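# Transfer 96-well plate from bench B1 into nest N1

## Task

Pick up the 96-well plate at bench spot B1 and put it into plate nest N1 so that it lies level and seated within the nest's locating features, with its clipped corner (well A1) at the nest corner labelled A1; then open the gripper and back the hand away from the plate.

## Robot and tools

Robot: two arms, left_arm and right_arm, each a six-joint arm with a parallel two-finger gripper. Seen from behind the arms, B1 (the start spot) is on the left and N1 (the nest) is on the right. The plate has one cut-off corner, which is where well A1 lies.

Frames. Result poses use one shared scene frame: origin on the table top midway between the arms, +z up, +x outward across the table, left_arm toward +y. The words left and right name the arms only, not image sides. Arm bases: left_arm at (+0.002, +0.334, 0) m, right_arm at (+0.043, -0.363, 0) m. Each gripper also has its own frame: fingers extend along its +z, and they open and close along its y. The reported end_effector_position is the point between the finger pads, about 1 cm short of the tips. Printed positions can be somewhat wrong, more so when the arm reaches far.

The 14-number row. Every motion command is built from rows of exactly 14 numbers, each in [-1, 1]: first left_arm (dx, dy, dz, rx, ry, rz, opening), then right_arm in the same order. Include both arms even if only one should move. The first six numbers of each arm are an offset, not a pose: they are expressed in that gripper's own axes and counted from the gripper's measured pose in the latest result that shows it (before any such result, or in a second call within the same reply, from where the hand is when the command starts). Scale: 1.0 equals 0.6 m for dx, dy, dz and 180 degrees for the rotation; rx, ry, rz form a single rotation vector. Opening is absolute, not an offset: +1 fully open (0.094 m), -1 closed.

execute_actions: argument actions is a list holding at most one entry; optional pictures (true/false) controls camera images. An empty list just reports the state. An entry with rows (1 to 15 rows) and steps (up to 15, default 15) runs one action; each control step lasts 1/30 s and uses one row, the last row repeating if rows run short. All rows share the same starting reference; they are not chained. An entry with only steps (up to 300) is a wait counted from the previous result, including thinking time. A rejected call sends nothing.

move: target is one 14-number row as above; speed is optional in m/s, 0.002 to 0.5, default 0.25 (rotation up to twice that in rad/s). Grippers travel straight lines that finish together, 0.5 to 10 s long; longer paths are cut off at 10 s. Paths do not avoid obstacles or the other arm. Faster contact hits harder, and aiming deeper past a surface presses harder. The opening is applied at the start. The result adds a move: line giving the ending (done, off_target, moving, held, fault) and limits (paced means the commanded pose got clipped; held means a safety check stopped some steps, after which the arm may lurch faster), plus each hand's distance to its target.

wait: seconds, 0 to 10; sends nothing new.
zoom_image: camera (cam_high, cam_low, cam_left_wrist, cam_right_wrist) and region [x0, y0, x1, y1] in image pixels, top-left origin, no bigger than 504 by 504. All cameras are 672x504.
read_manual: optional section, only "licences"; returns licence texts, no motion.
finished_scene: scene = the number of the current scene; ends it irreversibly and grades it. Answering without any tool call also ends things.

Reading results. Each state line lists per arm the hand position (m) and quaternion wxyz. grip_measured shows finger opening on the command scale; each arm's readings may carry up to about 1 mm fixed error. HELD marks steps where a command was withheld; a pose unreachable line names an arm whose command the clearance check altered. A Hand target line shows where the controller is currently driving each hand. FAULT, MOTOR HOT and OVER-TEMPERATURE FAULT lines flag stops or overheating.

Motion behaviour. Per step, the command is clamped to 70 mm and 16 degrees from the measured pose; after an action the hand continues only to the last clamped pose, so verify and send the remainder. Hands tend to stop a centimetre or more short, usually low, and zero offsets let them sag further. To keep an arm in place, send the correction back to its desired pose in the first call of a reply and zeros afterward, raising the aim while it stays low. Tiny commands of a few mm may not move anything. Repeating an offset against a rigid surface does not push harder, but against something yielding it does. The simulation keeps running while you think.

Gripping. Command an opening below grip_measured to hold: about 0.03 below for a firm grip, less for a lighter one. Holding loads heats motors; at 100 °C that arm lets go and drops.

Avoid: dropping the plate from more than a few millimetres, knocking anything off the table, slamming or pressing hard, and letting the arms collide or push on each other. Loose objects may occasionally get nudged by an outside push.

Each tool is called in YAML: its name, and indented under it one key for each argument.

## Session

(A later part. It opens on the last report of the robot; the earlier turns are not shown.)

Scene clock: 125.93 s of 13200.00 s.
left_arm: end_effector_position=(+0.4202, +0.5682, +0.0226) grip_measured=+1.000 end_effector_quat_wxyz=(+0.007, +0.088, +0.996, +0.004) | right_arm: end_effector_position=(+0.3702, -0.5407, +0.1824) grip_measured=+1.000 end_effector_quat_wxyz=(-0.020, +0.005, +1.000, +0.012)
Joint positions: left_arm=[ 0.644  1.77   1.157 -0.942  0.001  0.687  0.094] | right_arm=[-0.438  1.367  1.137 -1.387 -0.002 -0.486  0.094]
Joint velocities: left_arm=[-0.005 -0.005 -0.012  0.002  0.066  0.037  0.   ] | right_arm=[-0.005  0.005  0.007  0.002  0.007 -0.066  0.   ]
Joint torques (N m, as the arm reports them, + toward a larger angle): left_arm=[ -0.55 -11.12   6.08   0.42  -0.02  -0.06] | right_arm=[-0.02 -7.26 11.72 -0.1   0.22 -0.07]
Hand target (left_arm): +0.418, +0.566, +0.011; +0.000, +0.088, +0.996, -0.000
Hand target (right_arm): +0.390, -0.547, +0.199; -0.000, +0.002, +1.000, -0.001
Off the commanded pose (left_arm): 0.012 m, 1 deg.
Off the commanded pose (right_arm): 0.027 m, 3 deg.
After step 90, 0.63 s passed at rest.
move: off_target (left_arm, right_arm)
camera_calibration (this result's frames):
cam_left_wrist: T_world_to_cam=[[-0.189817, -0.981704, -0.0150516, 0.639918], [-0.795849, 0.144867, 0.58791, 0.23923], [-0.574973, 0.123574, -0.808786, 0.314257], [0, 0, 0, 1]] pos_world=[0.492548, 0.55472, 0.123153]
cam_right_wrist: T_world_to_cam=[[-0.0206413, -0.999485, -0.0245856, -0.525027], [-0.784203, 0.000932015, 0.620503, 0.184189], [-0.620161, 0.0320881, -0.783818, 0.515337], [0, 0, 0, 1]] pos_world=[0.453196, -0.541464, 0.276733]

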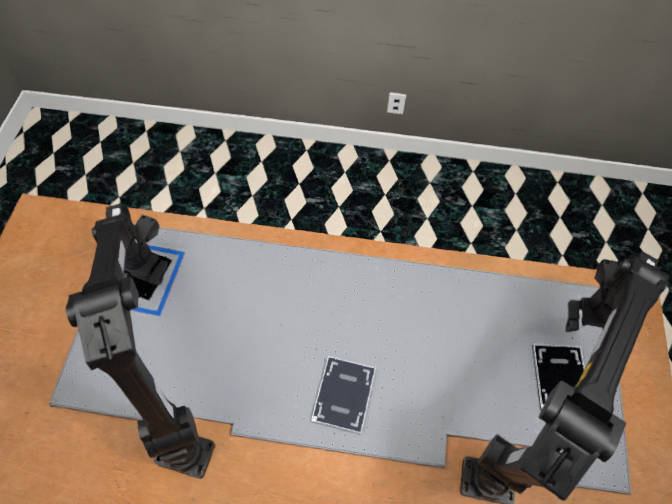

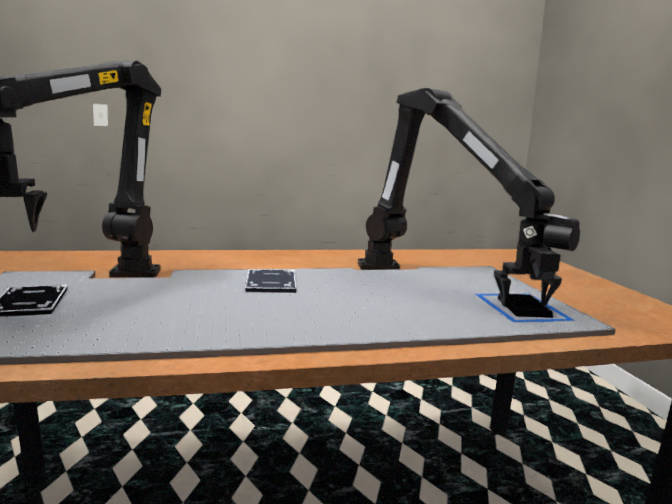

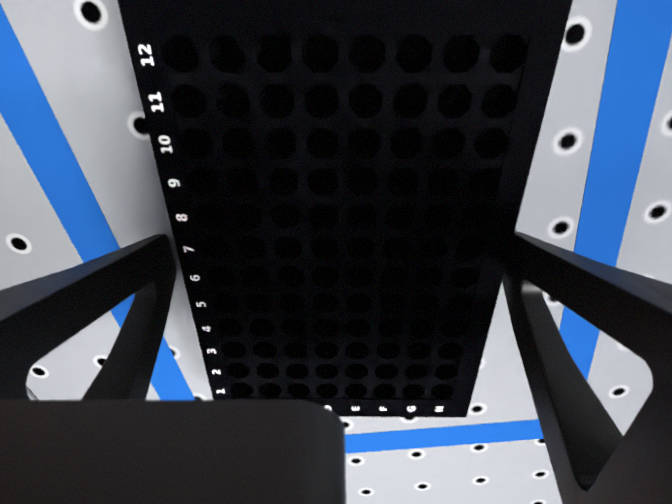

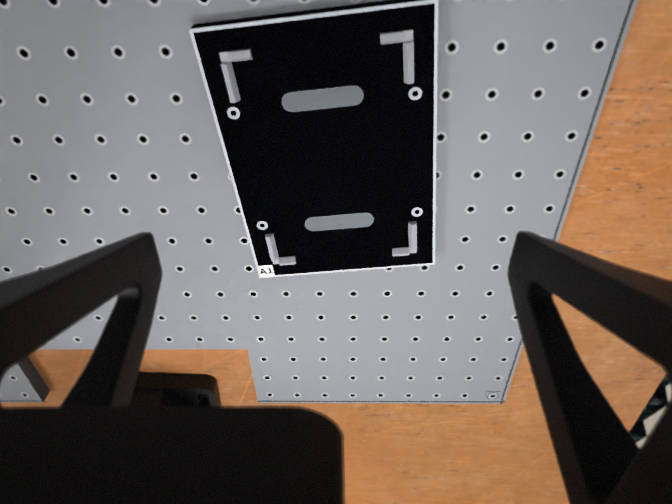

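move:
  target: [0,0,0,0,0,0,0.78,-0.0325,-0.01,-0.029,0.0083,-0.0121,-0.002,1]
  speed: 0.02

Scene clock: 129.10 s of 13200.00 s.
left_arm: end_effector_position=(+0.4203, +0.5681, +0.0226) grip_measured=+0.791 end_effector_quat_wxyz=(+0.007, +0.088, +0.996, +0.004) | right_arm: end_effector_position=(+0.3702, -0.5407, +0.1824) grip_measured=+1.000 end_effector_quat_wxyz=(-0.020, +0.005, +1.000, +0.012)
Joint positions: left_arm=[ 0.644  1.77   1.157 -0.942  0.001  0.687  0.084] | right_arm=[-0.438  1.367  1.137 -1.387 -0.001 -0.486  0.094]
Joint velocities: left_arm=[-0.015 -0.005 -0.012 -0.037  0.007 -0.007  0.   ] | right_arm=[-0.005 -0.015  0.002  0.022  0.007 -0.007  0.   ]
Joint torques (N m, as the arm reports them, + toward a larger angle): left_arm=[ -0.48 -12.7    6.78   0.    -0.02  -0.05] | right_arm=[ 0.01 -7.4  11.73 -0.11  0.23 -0.07]
Hand target (left_arm): +0.420, +0.568, +0.023; +0.007, +0.088, +0.996, +0.004
Hand target (right_arm): +0.390, -0.547, +0.199; -0.001, +0.002, +1.000, -0.001
Off the commanded pose (left_arm): 0.000 m, 0 deg.
Off the commanded pose (right_arm): 0.027 m, 3 deg.
move: off_target (right_arm)
camera_calibration (this result's frames):
cam_left_wrist: T_world_to_cam=[[-0.18982, -0.981708, -0.0147604, 0.639865], [-0.795958, 0.145067, 0.587713, 0.2392], [-0.574821, 0.123308, -0.808935, 0.314373], [0, 0, 0, 1]] pos_world=[0.492561, 0.554696, 0.123171]
cam_right_wrist: T_world_to_cam=[[-0.0206282, -0.999493, -0.0242471, -0.525157], [-0.78409, 0.00112607, 0.620646, 0.184201], [-0.620304, 0.0318147, -0.783716, 0.515206], [0, 0, 0, 1]] pos_world=[0.453182, -0.541489, 0.276718]

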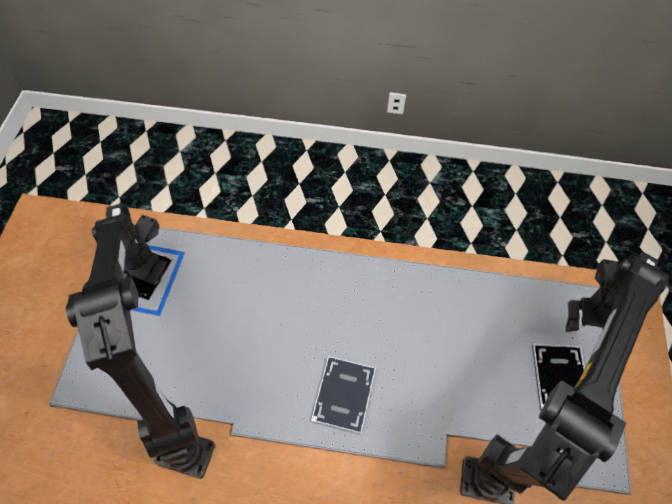

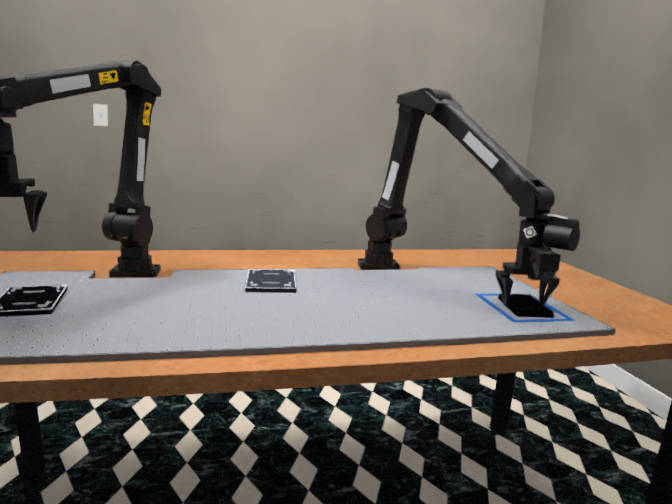

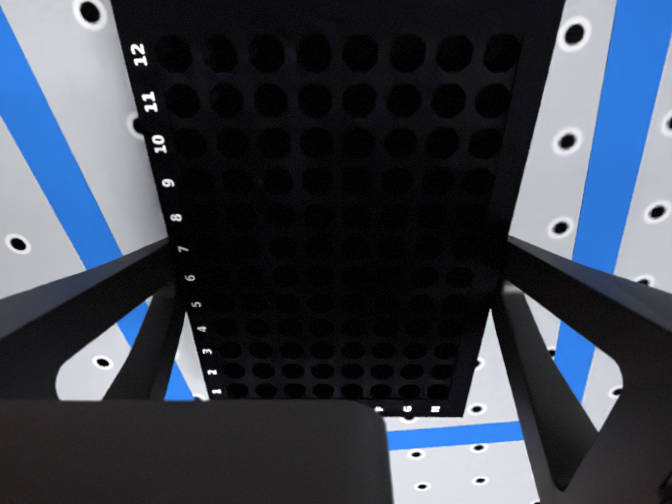

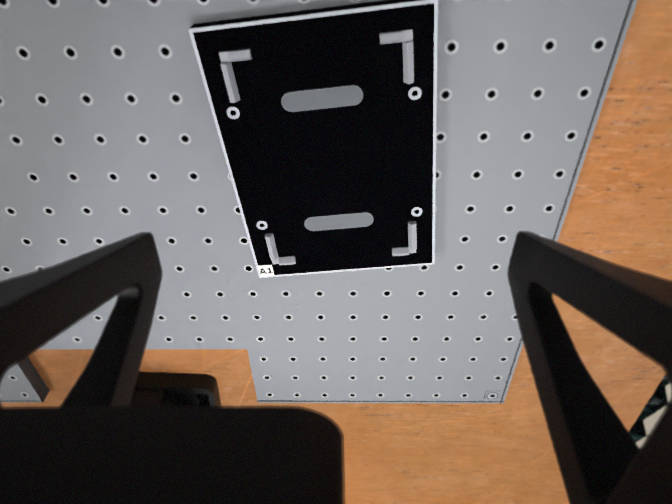

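Tighten to 0.755 and lift.

execute_actions:
  actions:
    - {"rows": [[0,0,0,0,0,0,0.755,-0.0325,-0.01,-0.029,0.0083,-0.0121,-0.002,1]], "steps": 10}
  pictures: false

move:
  target: [0,0,-0.13,0,0,0,0.755,-0.0325,-0.01,-0.029,0.0083,-0.0121,-0.002,1]
  speed: 0.08

Scene clock: 133.10 s of 13200.00 s.
left_arm: end_effector_position=(+0.4203, +0.5681, +0.0226) grip_measured=+0.772 end_effector_quat_wxyz=(+0.007, +0.088, +0.996, +0.004) | right_arm: end_effector_position=(+0.3701, -0.5408, +0.1824) grip_measured=+1.000 end_effector_quat_wxyz=(-0.020, +0.005, +1.000, +0.011)
Joint positions: left_arm=[ 0.644  1.77   1.157 -0.942  0.001  0.687  0.083] | right_arm=[-0.438  1.367  1.137 -1.387 -0.001 -0.486  0.094]
Joint velocities: left_arm=[ 0.005  0.005 -0.007 -0.007  0.095 -0.007 -0.   ] | right_arm=[-0.005 -0.005  0.017 -0.027  0.007 -0.051  0.   ]
Joint torques (N m, as the arm reports them, + toward a larger angle): left_arm=[ -0.46 -12.66   6.78   0.    -0.01  -0.05] | right_arm=[ 0.05 -7.47 11.74 -0.1   0.22 -0.07]
Hand target (left_arm): +0.420, +0.568, +0.023; +0.007, +0.088, +0.996, +0.004
Hand target (right_arm): +0.390, -0.547, +0.199; -0.001, +0.002, +1.000, -0.002
Off the commanded pose (left_arm): 0.000 m, 0 deg.
Off the commanded pose (right_arm): 0.027 m, 3 deg.
Steps of this call (steps 1 to 90: nothing new was sent; then 0.67 s passed at rest; steps 91 to 100: all 10 steps of this action). Readings (end_effector_position):
91: left_arm (+0.4203, +0.5681, +0.0226) | right_arm (+0.3701, -0.5408, +0.1824)
92: left_arm (+0.4203, +0.5681, +0.0226) | right_arm (+0.3701, -0.5408, +0.1824)
94: left_arm (+0.4203, +0.5681, +0.0226) | right_arm (+0.3701, -0.5408, +0.1824)
98: left_arm (+0.4203, +0.5681, +0.0226) | right_arm (+0.3701, -0.5408, +0.1824)
100: the state above

Scene clock: 134.70 s of 13200.00 s.
left_arm: end_effector_position=(+0.4018, +0.5577, +0.0776) grip_measured=+0.772 end_effector_quat_wxyz=(-0.015, +0.088, +0.996, -0.011) | right_arm: end_effector_position=(+0.3701, -0.5410, +0.1824) grip_measured=+1.000 end_effector_quat_wxyz=(-0.020, +0.005, +1.000, +0.011)
Joint positions: left_arm=[ 0.644  1.675  1.194 -1.126  0.001  0.687  0.083] | right_arm=[-0.438  1.367  1.137 -1.387  0.    -0.486  0.094]
Joint velocities: left_arm=[-0.015  0.005 -0.017 -0.017  0.037 -0.022 -0.   ] | right_arm=[ 0.005  0.005 -0.012 -0.002 -0.051 -0.007  0.   ]
Joint torques (N m, as the arm reports them, + toward a larger angle): left_arm=[ -0.33 -13.12  10.82  -0.44  -0.01  -0.03] | right_arm=[ 0.13 -7.37 11.73 -0.11  0.23 -0.07]
Hand target (left_arm): +0.417, +0.567, +0.101; +0.007, +0.088, +0.996, +0.004
Hand target (right_arm): +0.390, -0.547, +0.199; -0.001, +0.002, +1.000, -0.002
Off the commanded pose (left_arm): 0.030 m, 3 deg.
Off the commanded pose (right_arm): 0.027 m, 3 deg.
move: off_target (left_arm, right_arm)
camera_calibration (this result's frames):
cam_left_wrist: T_world_to_cam=[[-0.189723, -0.981654, 0.0189896, 0.624294], [-0.768436, 0.160498, 0.619472, 0.171525], [-0.611155, 0.102936, -0.784789, 0.373598], [0, 0, 0, 1]] pos_world=[0.478576, 0.546855, 0.175086]
cam_right_wrist: T_world_to_cam=[[-0.020575, -0.999526, -0.022893, -0.525674], [-0.783639, 0.00190281, 0.621213, 0.184253], [-0.620875, 0.0307213, -0.783307, 0.514681], [0, 0, 0, 1]] pos_world=[0.453125, -0.541587, 0.276658]

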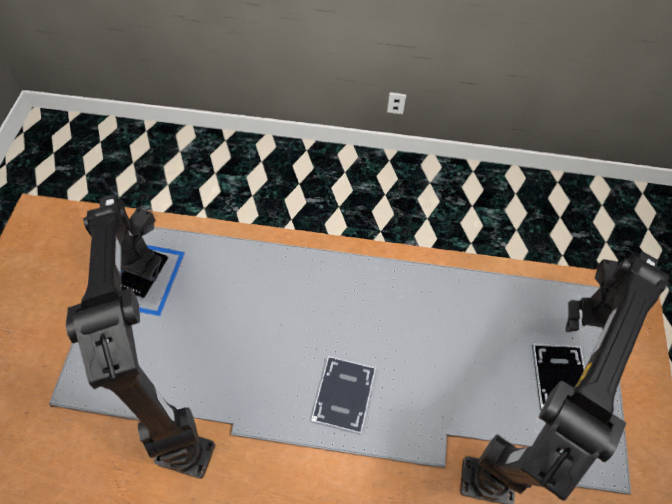

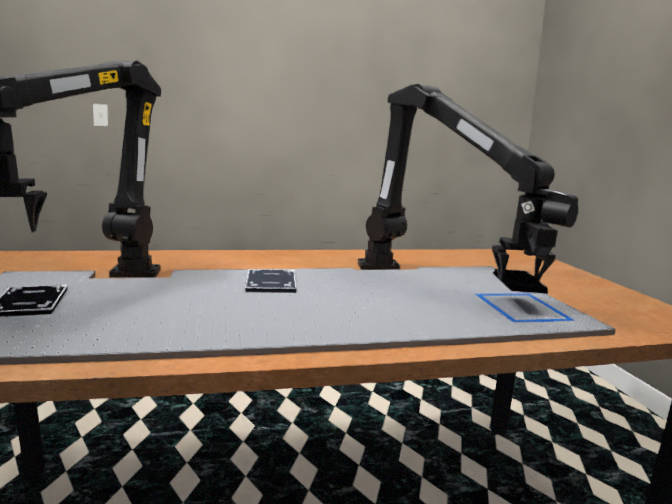

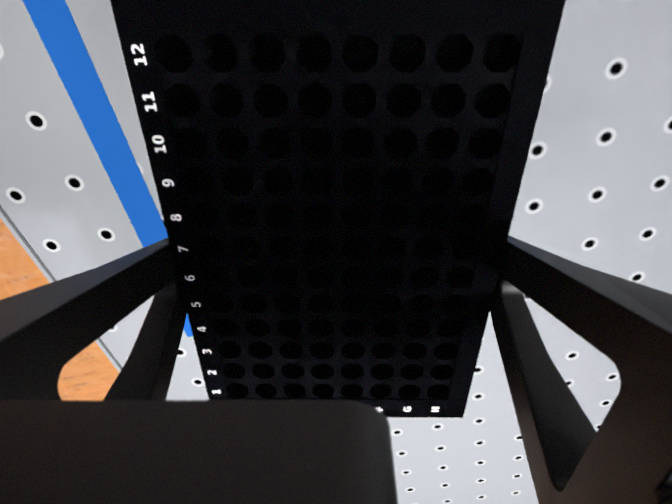

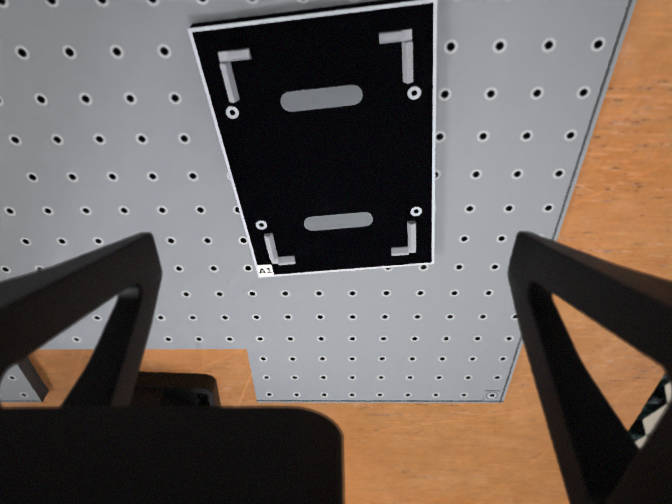

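move:
  target: [-0.1973,-0.9437,-0.0365,-0.007,-0.0096,-0.0561,0.74,-0.0325,-0.01,-0.029,0.0083,-0.0121,-0.002,1]
  speed: 0.25

Scene clock: 144.87 s of 13200.00 s.
left_arm: end_effector_position=(+0.4005, -0.0089, +0.0956) grip_measured=+0.763 end_effector_quat_wxyz=(-0.007, +0.009, +1.000, +0.018) | right_arm: end_effector_position=(+0.3700, -0.5410, +0.1824) grip_measured=+1.000 end_effector_quat_wxyz=(-0.020, +0.005, +1.000, +0.011)
Joint positions: left_arm=[-0.582  1.815  1.439 -1.229 -0.018 -0.697  0.083] | right_arm=[-0.438  1.367  1.137 -1.387  0.    -0.486  0.094]
Joint velocities: left_arm=[-0.005  0.005  0.012 -0.022 -0.022  0.022  0.001] | right_arm=[0.005 0.005 0.012 0.002 0.037 0.037 0.   ]
Joint torques (N m, as the arm reports them, + toward a larger angle): left_arm=[ -0.1  -13.34  11.46  -0.43  -0.32  -0.14] | right_arm=[ 0.05 -7.41 11.75 -0.12  0.23 -0.07]
Hand target (left_arm): +0.416, -0.017, +0.108; +0.006, -0.000, +1.000, +0.010
Hand target (right_arm): +0.389, -0.547, +0.199; -0.001, +0.002, +1.000, -0.002
Off the commanded pose (left_arm): 0.027 m, 2 deg.
Off the commanded pose (right_arm): 0.027 m, 3 deg.
After step 90, 4.27 s passed at rest.
move: off_target (left_arm, right_arm)
camera_calibration (this result's frames):
cam_left_wrist: T_world_to_cam=[[-0.0338184, -0.998586, -0.0410222, 0.0106218], [-0.792575, 0.00179202, 0.609772, 0.259543], [-0.608836, 0.0531347, -0.791515, 0.444472], [0, 0, 0, 1]] pos_world=[0.476677, -0.0134753, 0.19398]
cam_right_wrist: T_world_to_cam=[[-0.0205615, -0.999534, -0.0225545, -0.525804], [-0.783526, 0.00209712, 0.621355, 0.184266], [-0.621018, 0.030448, -0.783204, 0.51455], [0, 0, 0, 1]] pos_world=[0.453111, -0.541612, 0.276644]

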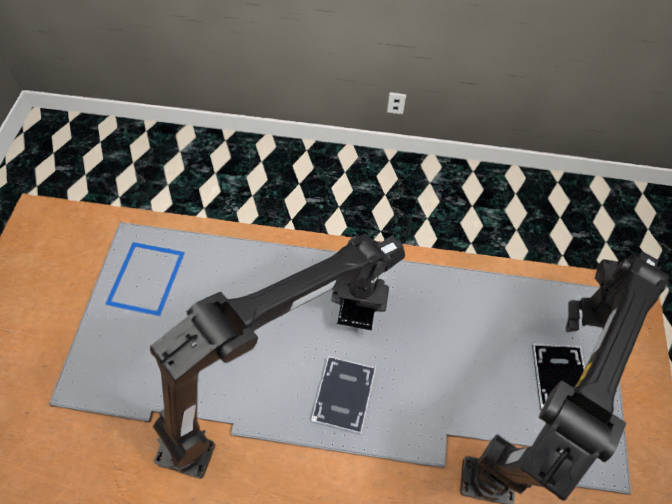

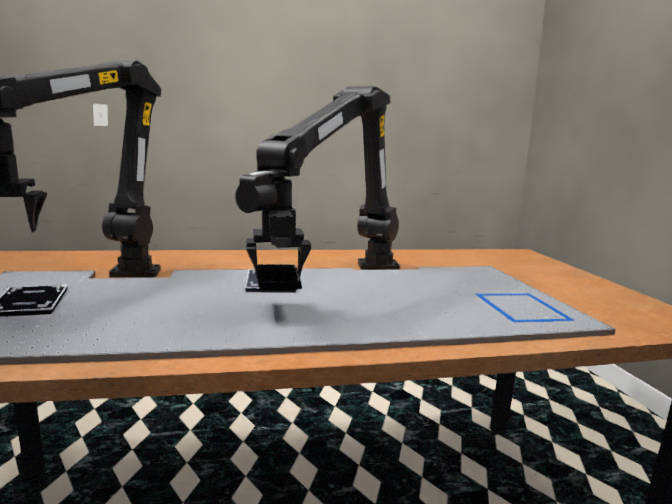

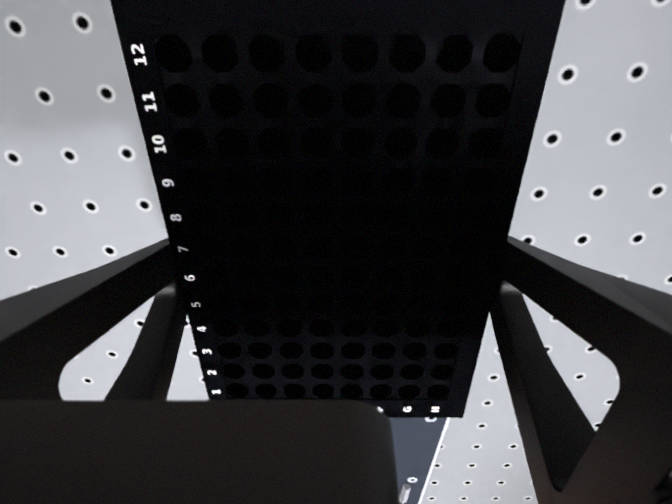

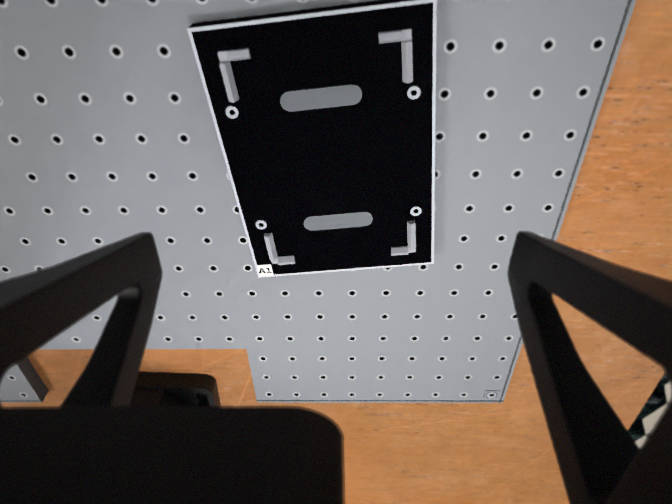

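move:
  target: [-0.0175,-0.0137,0.1088,0.0115,-0.0045,-0.0057,0.74,-0.0325,-0.01,-0.029,0.0083,-0.0121,-0.002,1]
  speed: 0.06

zoom_image:
  camera: "cam_low"
  region: [210, 240, 350, 340]

Scene clock: 150.53 s of 13200.00 s.
left_arm: end_effector_position=(+0.4078, -0.0185, +0.0379) grip_measured=+0.763 end_effector_quat_wxyz=(+0.003, +0.008, +1.000, -0.000) | right_arm: end_effector_position=(+0.3700, -0.5411, +0.1824) grip_measured=+1.000 end_effector_quat_wxyz=(-0.021, +0.005, +1.000, +0.010)
Joint positions: left_arm=[-0.582  1.884  1.376 -1.058 -0.003 -0.7    0.083] | right_arm=[-0.438  1.367  1.137 -1.387  0.001 -0.486  0.094]
Joint velocities: left_arm=[-0.005 -0.005 -0.027 -0.007  0.022  0.007 -0.001] | right_arm=[-0.015 -0.015 -0.027 -0.002  0.022 -0.037  0.   ]
Joint torques (N m, as the arm reports them, + toward a larger angle): left_arm=[  0.24 -13.95   6.82   0.42   0.05  -0.11] | right_arm=[ 0.02 -7.34 11.71 -0.11  0.23 -0.06]
Hand target (left_arm): +0.410, -0.016, +0.030; -0.000, -0.000, +1.000, -0.000
Hand target (right_arm): +0.389, -0.547, +0.199; -0.001, +0.002, +1.000, -0.002
Off the commanded pose (left_arm): 0.009 m, 1 deg.
Off the commanded pose (right_arm): 0.027 m, 3 deg.
After step 90, 1.17 s passed at rest.
move: off_target (right_arm)
camera_calibration (this result's frames):
cam_left_wrist: T_world_to_cam=[[-0.0308574, -0.999509, -0.00549043, -0.00368346], [-0.804417, 0.0215733, 0.593673, 0.306276], [-0.593263, 0.0227358, -0.804688, 0.397404], [0, 0, 0, 1]] pos_world=[0.482025, -0.0193244, 0.137939]
cam_right_wrist: T_world_to_cam=[[-0.0205344, -0.99955, -0.0218774, -0.526062], [-0.7833, 0.00248588, 0.621638, 0.184293], [-0.621304, 0.0299016, -0.782999, 0.514287], [0, 0, 0, 1]] pos_world=[0.453083, -0.541661, 0.276614]

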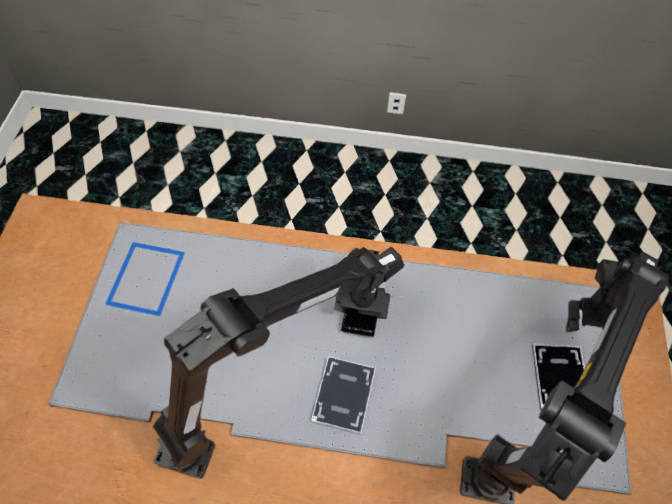

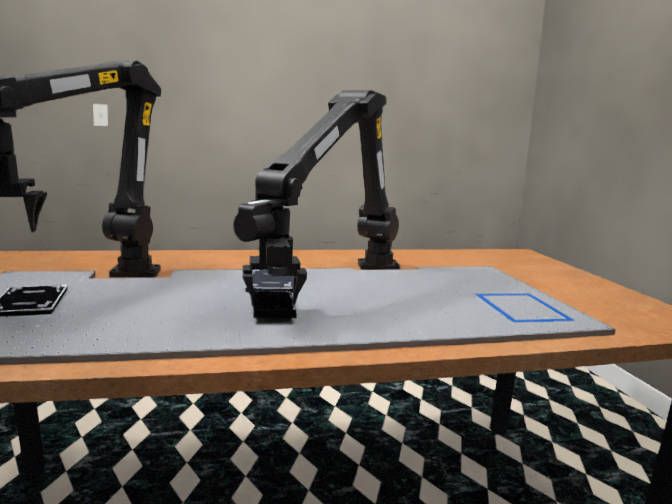

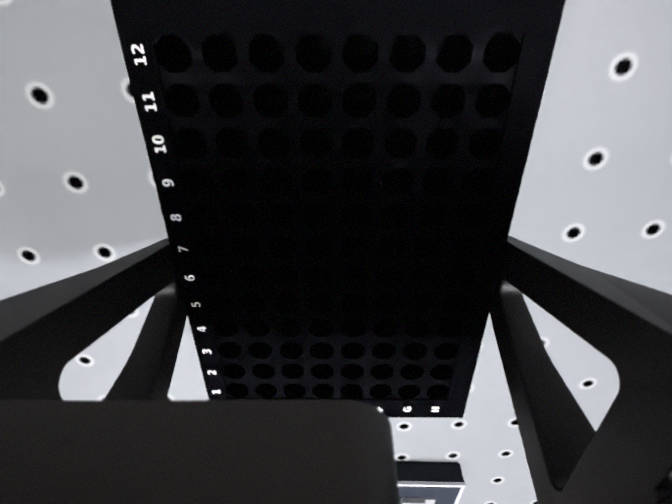

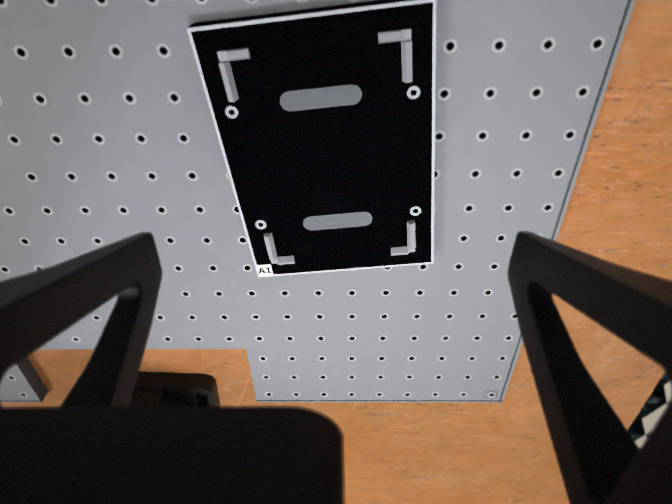

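Region (210, 240, 350, 340) of cam_low's 672x504 image, scaled by 3.600, with more detail than that image has; it fills the top 360 rows of this view, and the rest is white.

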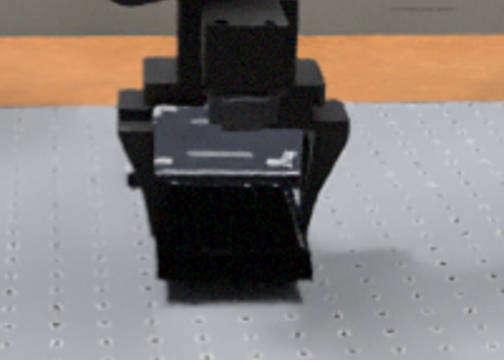

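Lower to the board slowly.

move:
  target: [0,0,0.041,0,0,0,0.74,-0.0325,-0.01,-0.029,0.0083,-0.0121,-0.002,1]
  speed: 0.02

zoom_image:
  camera: "cam_low"
  region: [210, 240, 350, 340]

Scene clock: 155.20 s of 13200.00 s.
left_arm: end_effector_position=(+0.4090, -0.0196, +0.0241) grip_measured=+0.763 end_effector_quat_wxyz=(+0.006, +0.008, +1.000, -0.003) | right_arm: end_effector_position=(+0.3699, -0.5412, +0.1824) grip_measured=+1.000 end_effector_quat_wxyz=(-0.021, +0.005, +1.000, +0.010)
Joint positions: left_arm=[-0.582  1.901  1.36  -1.016 -0.003 -0.7    0.083] | right_arm=[-0.438  1.367  1.137 -1.387  0.002 -0.486  0.094]
Joint velocities: left_arm=[-0.005  0.005  0.017 -0.007 -0.007 -0.022 -0.001] | right_arm=[-0.015  0.005 -0.002 -0.012  0.037 -0.007  0.   ]
Joint torques (N m, as the arm reports them, + toward a larger angle): left_arm=[ -0.53 -13.44   6.65   0.45  -0.13  -0.05] | right_arm=[ 0.08 -7.45 11.71 -0.11  0.23 -0.07]
Hand target (left_arm): +0.408, -0.019, +0.013; +0.003, +0.008, +1.000, -0.000
Hand target (right_arm): +0.389, -0.547, +0.199; -0.001, +0.002, +1.000, -0.003
Off the commanded pose (left_arm): 0.011 m, 1 deg.
Off the commanded pose (right_arm): 0.027 m, 3 deg.
After step 90, 0.10 s passed at rest.
move: off_target (left_arm, right_arm)
camera_calibration (this result's frames):
cam_left_wrist: T_world_to_cam=[[-0.0308396, -0.999524, 0.000537301, -0.00492714], [-0.808671, 0.0252669, 0.587719, 0.31745], [-0.587453, 0.0176905, -0.809065, 0.384635], [0, 0, 0, 1]] pos_world=[0.482515, -0.0197502, 0.124626]
cam_right_wrist: T_world_to_cam=[[-0.0205071, -0.999565, -0.0212004, -0.52632], [-0.783075, 0.00287484, 0.621921, 0.184319], [-0.62159, 0.0293553, -0.782793, 0.514024], [0, 0, 0, 1]] pos_world=[0.453055, -0.541711, 0.276584]

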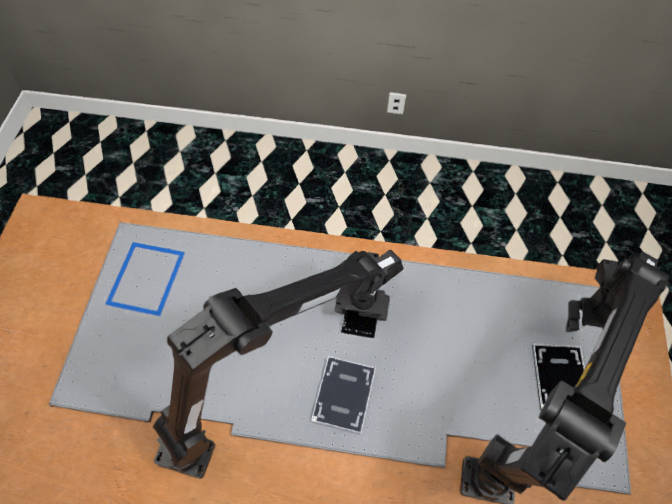

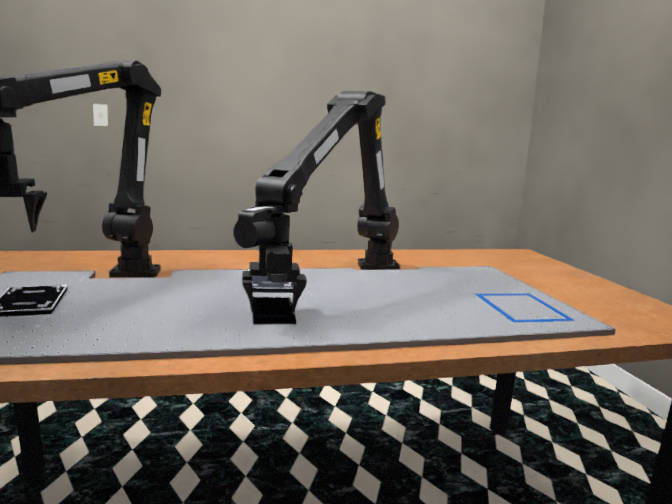

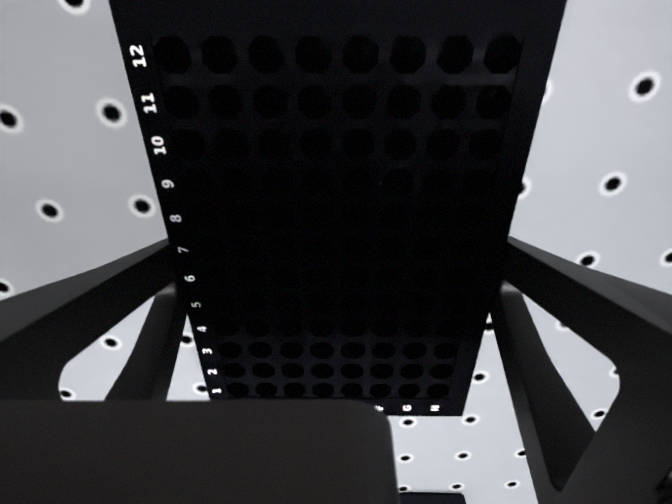

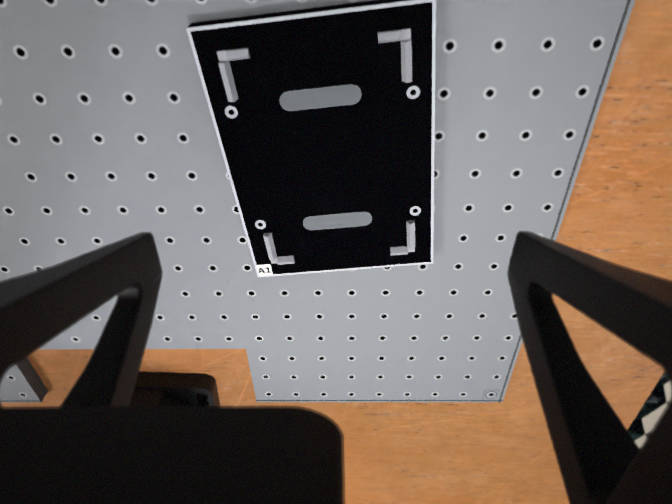

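Region (210, 240, 350, 340) of cam_low's 672x504 image, scaled by 3.600, with more detail than that image has; it fills the top 360 rows of this view, and the rest is white.

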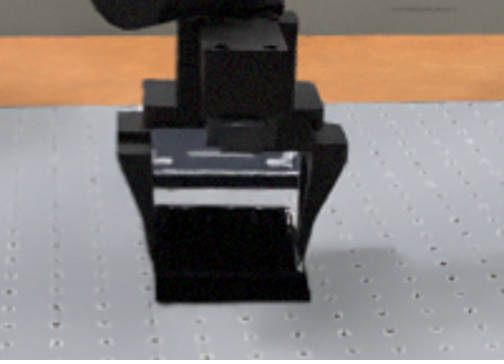

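execute_actions:
  actions:
    - {"rows": [[0,0,0,0,0,0,1,-0.0325,-0.01,-0.029,0.0083,-0.0121,-0.002,1]], "steps": 12}
  pictures: false

execute_actions:
  actions:
    - {"rows": [[-0.0065,-0.0056,-0.0056,0.0024,-0.0028,0,1,-0.0325,-0.01,-0.029,0.0083,-0.0121,-0.002,1],[-0.0065,-0.0056,-0.0056,0.0024,-0.0028,0,1,-0.0325,-0.01,-0.029,0.0083,-0.0121,-0.002,1],[-0.013,-0.0112,-0.0112,0.0049,-0.0056,0,1,-0.0325,-0.01,-0.029,0.0083,-0.0121,-0.002,1],[-0.013,-0.0112,-0.0112,0.0049,-0.0056,0,1,-0.0325,-0.01,-0.029,0.0083,-0.0121,-0.002,1],[-0.0194,-0.0168,-0.0168,0.0073,-0.0084,0,1,-0.0325,-0.01,-0.029,0.0083,-0.0121,-0.002,1],[-0.0194,-0.0168,-0.0168,0.0073,-0.0084,0,1,-0.0325,-0.01,-0.029,0.0083,-0.0121,-0.002,1],[-0.022,-0.019,-0.025,0.0085,-0.0098,0,1,-0.0325,-0.01,-0.029,0.0083,-0.0121,-0.002,1],[-0.025,-0.0215,-0.033,0.009,-0.0105,0,1,-0.0325,-0.01,-0.029,0.0083,-0.0121,-0.002,1],[-0.0277,-0.024,-0.041,0.0104,-0.012,0,1,-0.0325,-0.01,-0.029,0.0083,-0.0121,-0.002,1],[-0.0277,-0.024,-0.049,0.0104,-0.012,0,1,-0.0325,-0.01,-0.029,0.0083,-0.0121,-0.002,1],[-0.0277,-0.024,-0.057,0.0104,-0.012,0,1,-0.0325,-0.01,-0.029,0.0083,-0.0121,-0.002,1],[-0.0277,-0.024,-0.065,0.0104,-0.012,0,1,-0.0325,-0.01,-0.029,0.0083,-0.0121,-0.002,1],[-0.0277,-0.024,-0.073,0.0104,-0.012,0,1,-0.0325,-0.01,-0.029,0.0083,-0.0121,-0.002,1],[-0.0277,-0.024,-0.081,0.0104,-0.012,0,1,-0.0325,-0.01,-0.029,0.0083,-0.0121,-0.002,1],[-0.0277,-0.024,-0.09,0.0104,-0.012,0,1,-0.0325,-0.01,-0.029,0.0083,-0.0121,-0.002,1]], "steps": 15}
  pictures: false

wait:
  seconds: 0.5

Scene clock: 180.40 s of 13200.00 s.
left_arm: end_effector_position=(+0.4090, -0.0196, +0.0241) grip_measured=+1.000 end_effector_quat_wxyz=(+0.006, +0.008, +1.000, -0.003) | right_arm: end_effector_position=(+0.3699, -0.5413, +0.1824) grip_measured=+1.000 end_effector_quat_wxyz=(-0.021, +0.005, +1.000, +0.010)
Joint positions: left_arm=[-0.582  1.901  1.36  -1.016 -0.003 -0.7    0.094] | right_arm=[-0.438  1.367  1.137 -1.387  0.002 -0.486  0.094]
Joint velocities: left_arm=[-0.015  0.005 -0.007 -0.007 -0.007 -0.007  0.   ] | right_arm=[ 0.005  0.015 -0.012 -0.002 -0.037  0.007  0.   ]
Joint torques (N m, as the arm reports them, + toward a larger angle): left_arm=[ -0.49 -14.82   7.08   0.    -0.13  -0.05] | right_arm=[-0.02 -7.5  11.71 -0.09  0.23 -0.07]
Hand target (left_arm): +0.409, -0.020, +0.024; +0.006, +0.008, +1.000, -0.003
Hand target (right_arm): +0.389, -0.547, +0.199; -0.001, +0.002, +1.000, -0.003
Off the commanded pose (left_arm): 0.000 m, 0 deg.
Off the commanded pose (right_arm): 0.027 m, 3 deg.
Steps of this call (steps 1 to 90: nothing new was sent; then 21.80 s passed at rest; steps 91 to 102: all 12 steps of this action). Readings (end_effector_position):
91: left_arm (+0.4090, -0.0196, +0.0241) | right_arm (+0.3699, -0.5412, +0.1824)
92: left_arm (+0.4090, -0.0196, +0.0241) | right_arm (+0.3699, -0.5413, +0.1824)
94: left_arm (+0.4090, -0.0196, +0.0241) | right_arm (+0.3699, -0.5413, +0.1824)
98: left_arm (+0.4090, -0.0196, +0.0241) | right_arm (+0.3699, -0.5413, +0.1824)
102: the state above

Scene clock: 180.90 s of 13200.00 s.
left_arm: end_effector_position=(+0.4057, -0.0168, +0.0330) grip_measured=+1.000 end_effector_quat_wxyz=(-0.003, +0.008, +1.000, +0.005) | right_arm: end_effector_position=(+0.3698, -0.5414, +0.1824) grip_measured=+1.000 end_effector_quat_wxyz=(-0.021, +0.005, +1.000, +0.010)
Joint positions: left_arm=[-0.582  1.894  1.375 -1.064 -0.003 -0.7    0.094] | right_arm=[-0.438  1.367  1.137 -1.387  0.003 -0.486  0.094]
Joint velocities: left_arm=[-0.005 -0.122  0.085 -0.305  0.037  0.022  0.   ] | right_arm=[-0.024 -0.005 -0.002 -0.007  0.022  0.007  0.   ]
Joint torques (N m, as the arm reports them, + toward a larger angle): left_arm=[ -0.48 -17.56  11.47  -0.23  -0.08  -0.05] | right_arm=[ 0.03 -7.34 11.7  -0.11  0.23 -0.06]
Hand target (left_arm): +0.422, -0.032, +0.078; +0.026, +0.008, +0.999, -0.020
Hand target (right_arm): +0.389, -0.547, +0.199; -0.002, +0.002, +1.000, -0.003
Off the commanded pose (left_arm): 0.052 m, 4 deg.
Off the commanded pose (right_arm): 0.027 m, 3 deg.
Steps of this call (steps 1 to 15: all 15 steps of this action). Readings (end_effector_position):
1: left_arm (+0.4090, -0.0196, +0.0241) | right_arm (+0.3698, -0.5414, +0.1824)
2: left_arm (+0.4090, -0.0196, +0.0241) | right_arm (+0.3698, -0.5414, +0.1824)
4: left_arm (+0.4090, -0.0196, +0.0241) | right_arm (+0.3698, -0.5414, +0.1824)
8: left_arm (+0.4090, -0.0196, +0.0241) | right_arm (+0.3698, -0.5414, +0.1824)
15: the state above

Scene clock: 181.40 s of 13200.00 s.
left_arm: end_effector_position=(+0.4103, -0.0208, +0.0566) grip_measured=+1.000 end_effector_quat_wxyz=(+0.009, +0.008, +1.000, -0.005) | right_arm: end_effector_position=(+0.3698, -0.5414, +0.1824) grip_measured=+1.000 end_effector_quat_wxyz=(-0.021, +0.005, +1.000, +0.010)
Joint positions: left_arm=[-0.582  1.861  1.395 -1.085 -0.003 -0.7    0.094] | right_arm=[-0.438  1.367  1.137 -1.387  0.003 -0.486  0.094]
Joint velocities: left_arm=[ 0.005 -0.005 -0.002  0.002  0.037  0.007  0.   ] | right_arm=[ 0.005 -0.005  0.007 -0.012  0.007 -0.051  0.   ]
Joint torques (N m, as the arm reports them, + toward a larger angle): left_arm=[ -0.49 -15.6   10.77  -0.39  -0.08  -0.05] | right_arm=[ 0.08 -7.48 11.7  -0.09  0.23 -0.06]
Hand target (left_arm): +0.422, -0.032, +0.078; +0.025, +0.008, +0.999, -0.020
Hand target (right_arm): +0.389, -0.547, +0.199; -0.002, +0.002, +1.000, -0.003
Off the commanded pose (left_arm): 0.029 m, 3 deg.
Off the commanded pose (right_arm): 0.027 m, 3 deg.
Steps of this call (steps 1 to 15: nothing new was sent). Readings (end_effector_position):
1: left_arm (+0.4055, -0.0166, +0.0363) | right_arm (+0.3698, -0.5414, +0.1824)
2: left_arm (+0.4057, -0.0167, +0.0399) | right_arm (+0.3698, -0.5414, +0.1824)
4: left_arm (+0.4074, -0.0182, +0.0472) | right_arm (+0.3698, -0.5414, +0.1824)
8: left_arm (+0.4103, -0.0208, +0.0563) | right_arm (+0.3698, -0.5414, +0.1824)
15: the state above
camera_calibration (this result's frames):
cam_left_wrist: T_world_to_cam=[[-0.030851, -0.999514, 0.00439506, -0.00629882], [-0.81137, 0.0276112, 0.58388, 0.300849], [-0.583718, 0.0144472, -0.811828, 0.410315], [0, 0, 0, 1]] pos_world=[0.483414, -0.0205305, 0.157473]
cam_right_wrist: T_world_to_cam=[[-0.0204656, -0.999587, -0.0201848, -0.526708], [-0.782736, 0.00345865, 0.622345, 0.184359], [-0.622018, 0.028536, -0.782483, 0.51363], [0, 0, 0, 1]] pos_world=[0.453012, -0.541784, 0.27654]

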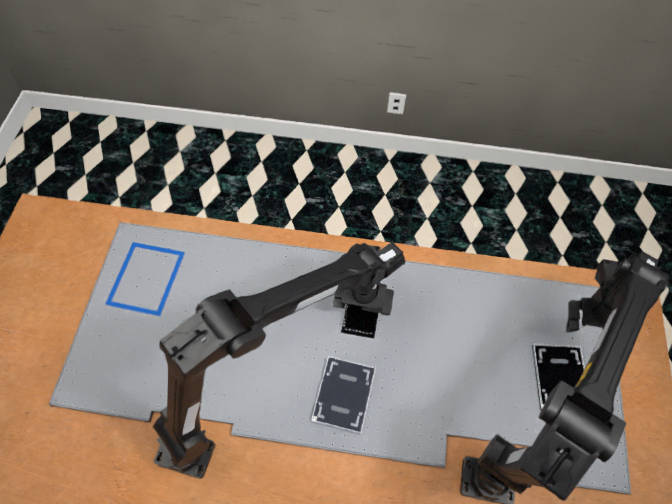

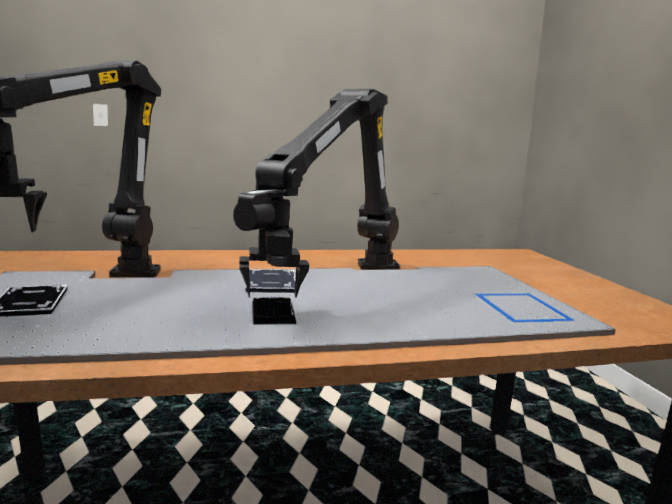

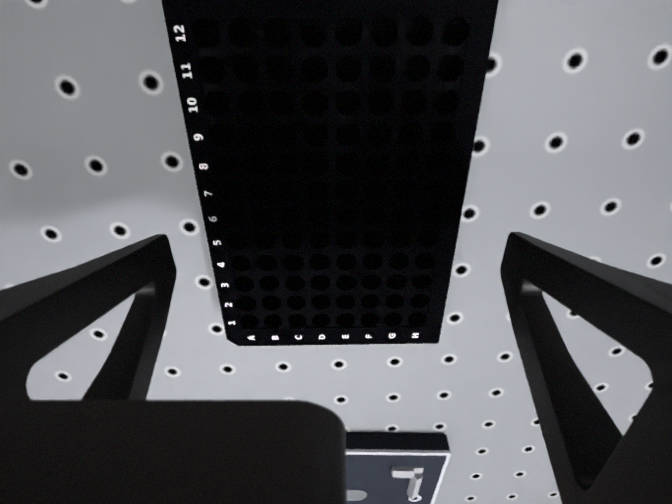

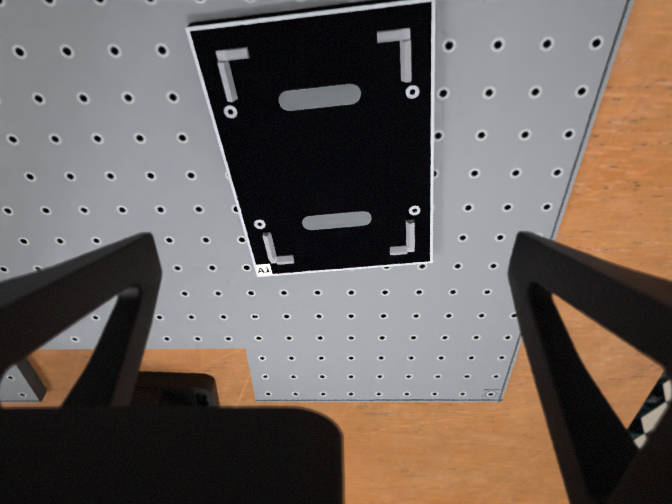

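move:
  target: [0.19,0.617,-0.24,0,0,0,1,-0.0858,0.894,0.068,-0.0044,-0.025,0.0019,1]
  speed: 0.3

Scene clock: 190.43 s of 13200.00 s.
left_arm: end_effector_position=(+0.3029, +0.3560, +0.1865) grip_measured=+1.000 end_effector_quat_wxyz=(+0.004, -0.001, +1.000, -0.009) | right_arm: end_effector_position=(+0.4093, -0.0165, +0.1286) grip_measured=+1.000 end_effector_quat_wxyz=(-0.001, +0.003, +1.000, +0.002)
Joint positions: left_arm=[ 0.218  1.139  0.953 -1.378  0.019  0.084  0.094] | right_arm=[ 0.816  1.711  1.387 -1.246 -0.004  0.764  0.094]
Joint velocities: left_arm=[-0.015 -0.005 -0.017  0.007 -0.081  0.007  0.   ] | right_arm=[-0.015 -0.005 -0.007  0.002  0.066 -0.051  0.   ]
Joint torques (N m, as the arm reports them, + toward a larger angle): left_arm=[-0.76 -5.96  8.27 -0.34  0.14  0.04] | right_arm=[ -0.92 -11.74  11.41  -0.37   0.32  -0.02]
Hand target (left_arm): +0.301, +0.354, +0.189; +0.004, +0.007, +1.000, -0.011
Hand target (right_arm): +0.423, -0.004, +0.143; +0.014, +0.008, +1.000, +0.013
Off the commanded pose (left_arm): 0.010 m, 1 deg.
Off the commanded pose (right_arm): 0.029 m, 3 deg.
After step 90, 3.60 s passed at rest.
move: off_target (right_arm)
camera_calibration (this result's frames):
cam_left_wrist: T_world_to_cam=[[-0.0145943, -0.999817, 0.0123789, 0.36012], [-0.806692, 0.0190883, 0.590664, 0.127778], [-0.590792, -0.00136562, -0.806822, 0.454505], [0, 0, 0, 1]] pos_world=[0.376851, 0.358235, 0.286773]
cam_right_wrist: T_world_to_cam=[[-0.016267, -0.999855, -0.00500199, -0.00601114], [-0.807063, 0.0101769, 0.590377, 0.261123], [-0.590241, 0.0136406, -0.807112, 0.470983], [0, 0, 0, 1]] pos_world=[0.488638, -0.0150922, 0.225945]

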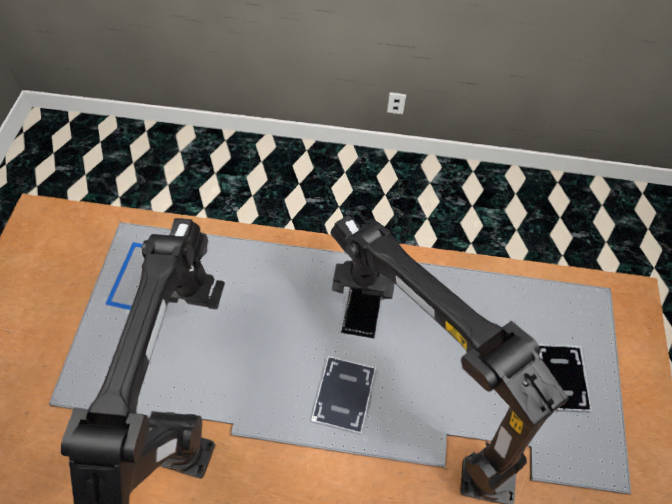

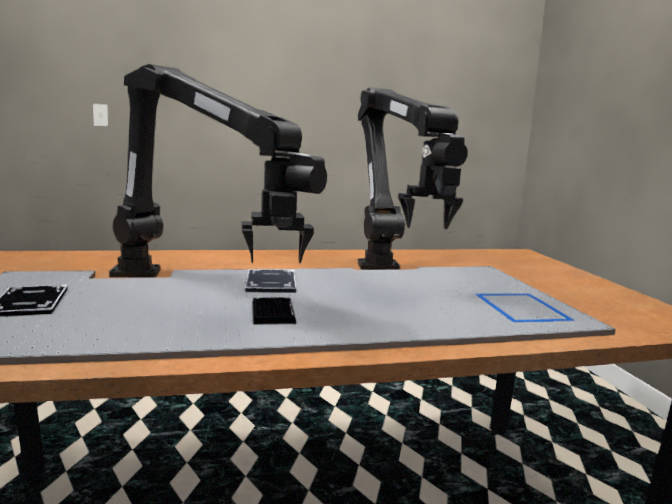

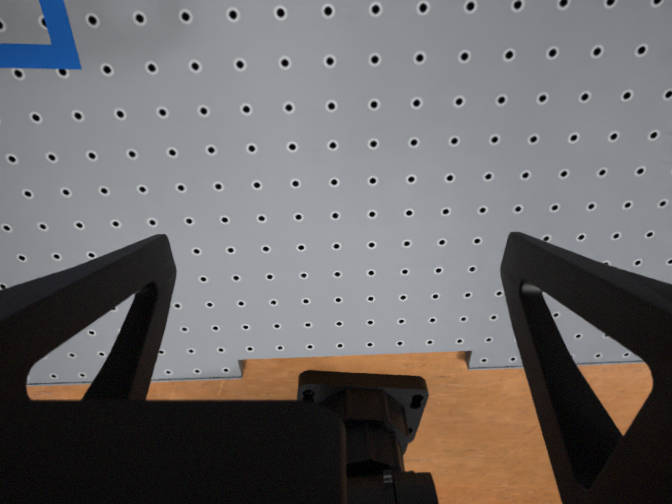

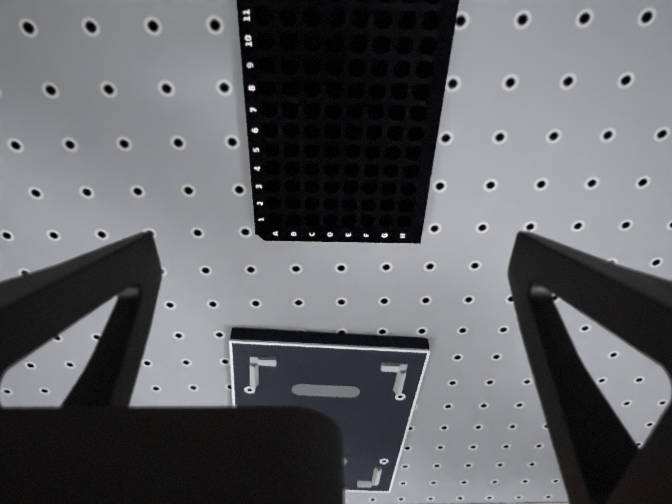

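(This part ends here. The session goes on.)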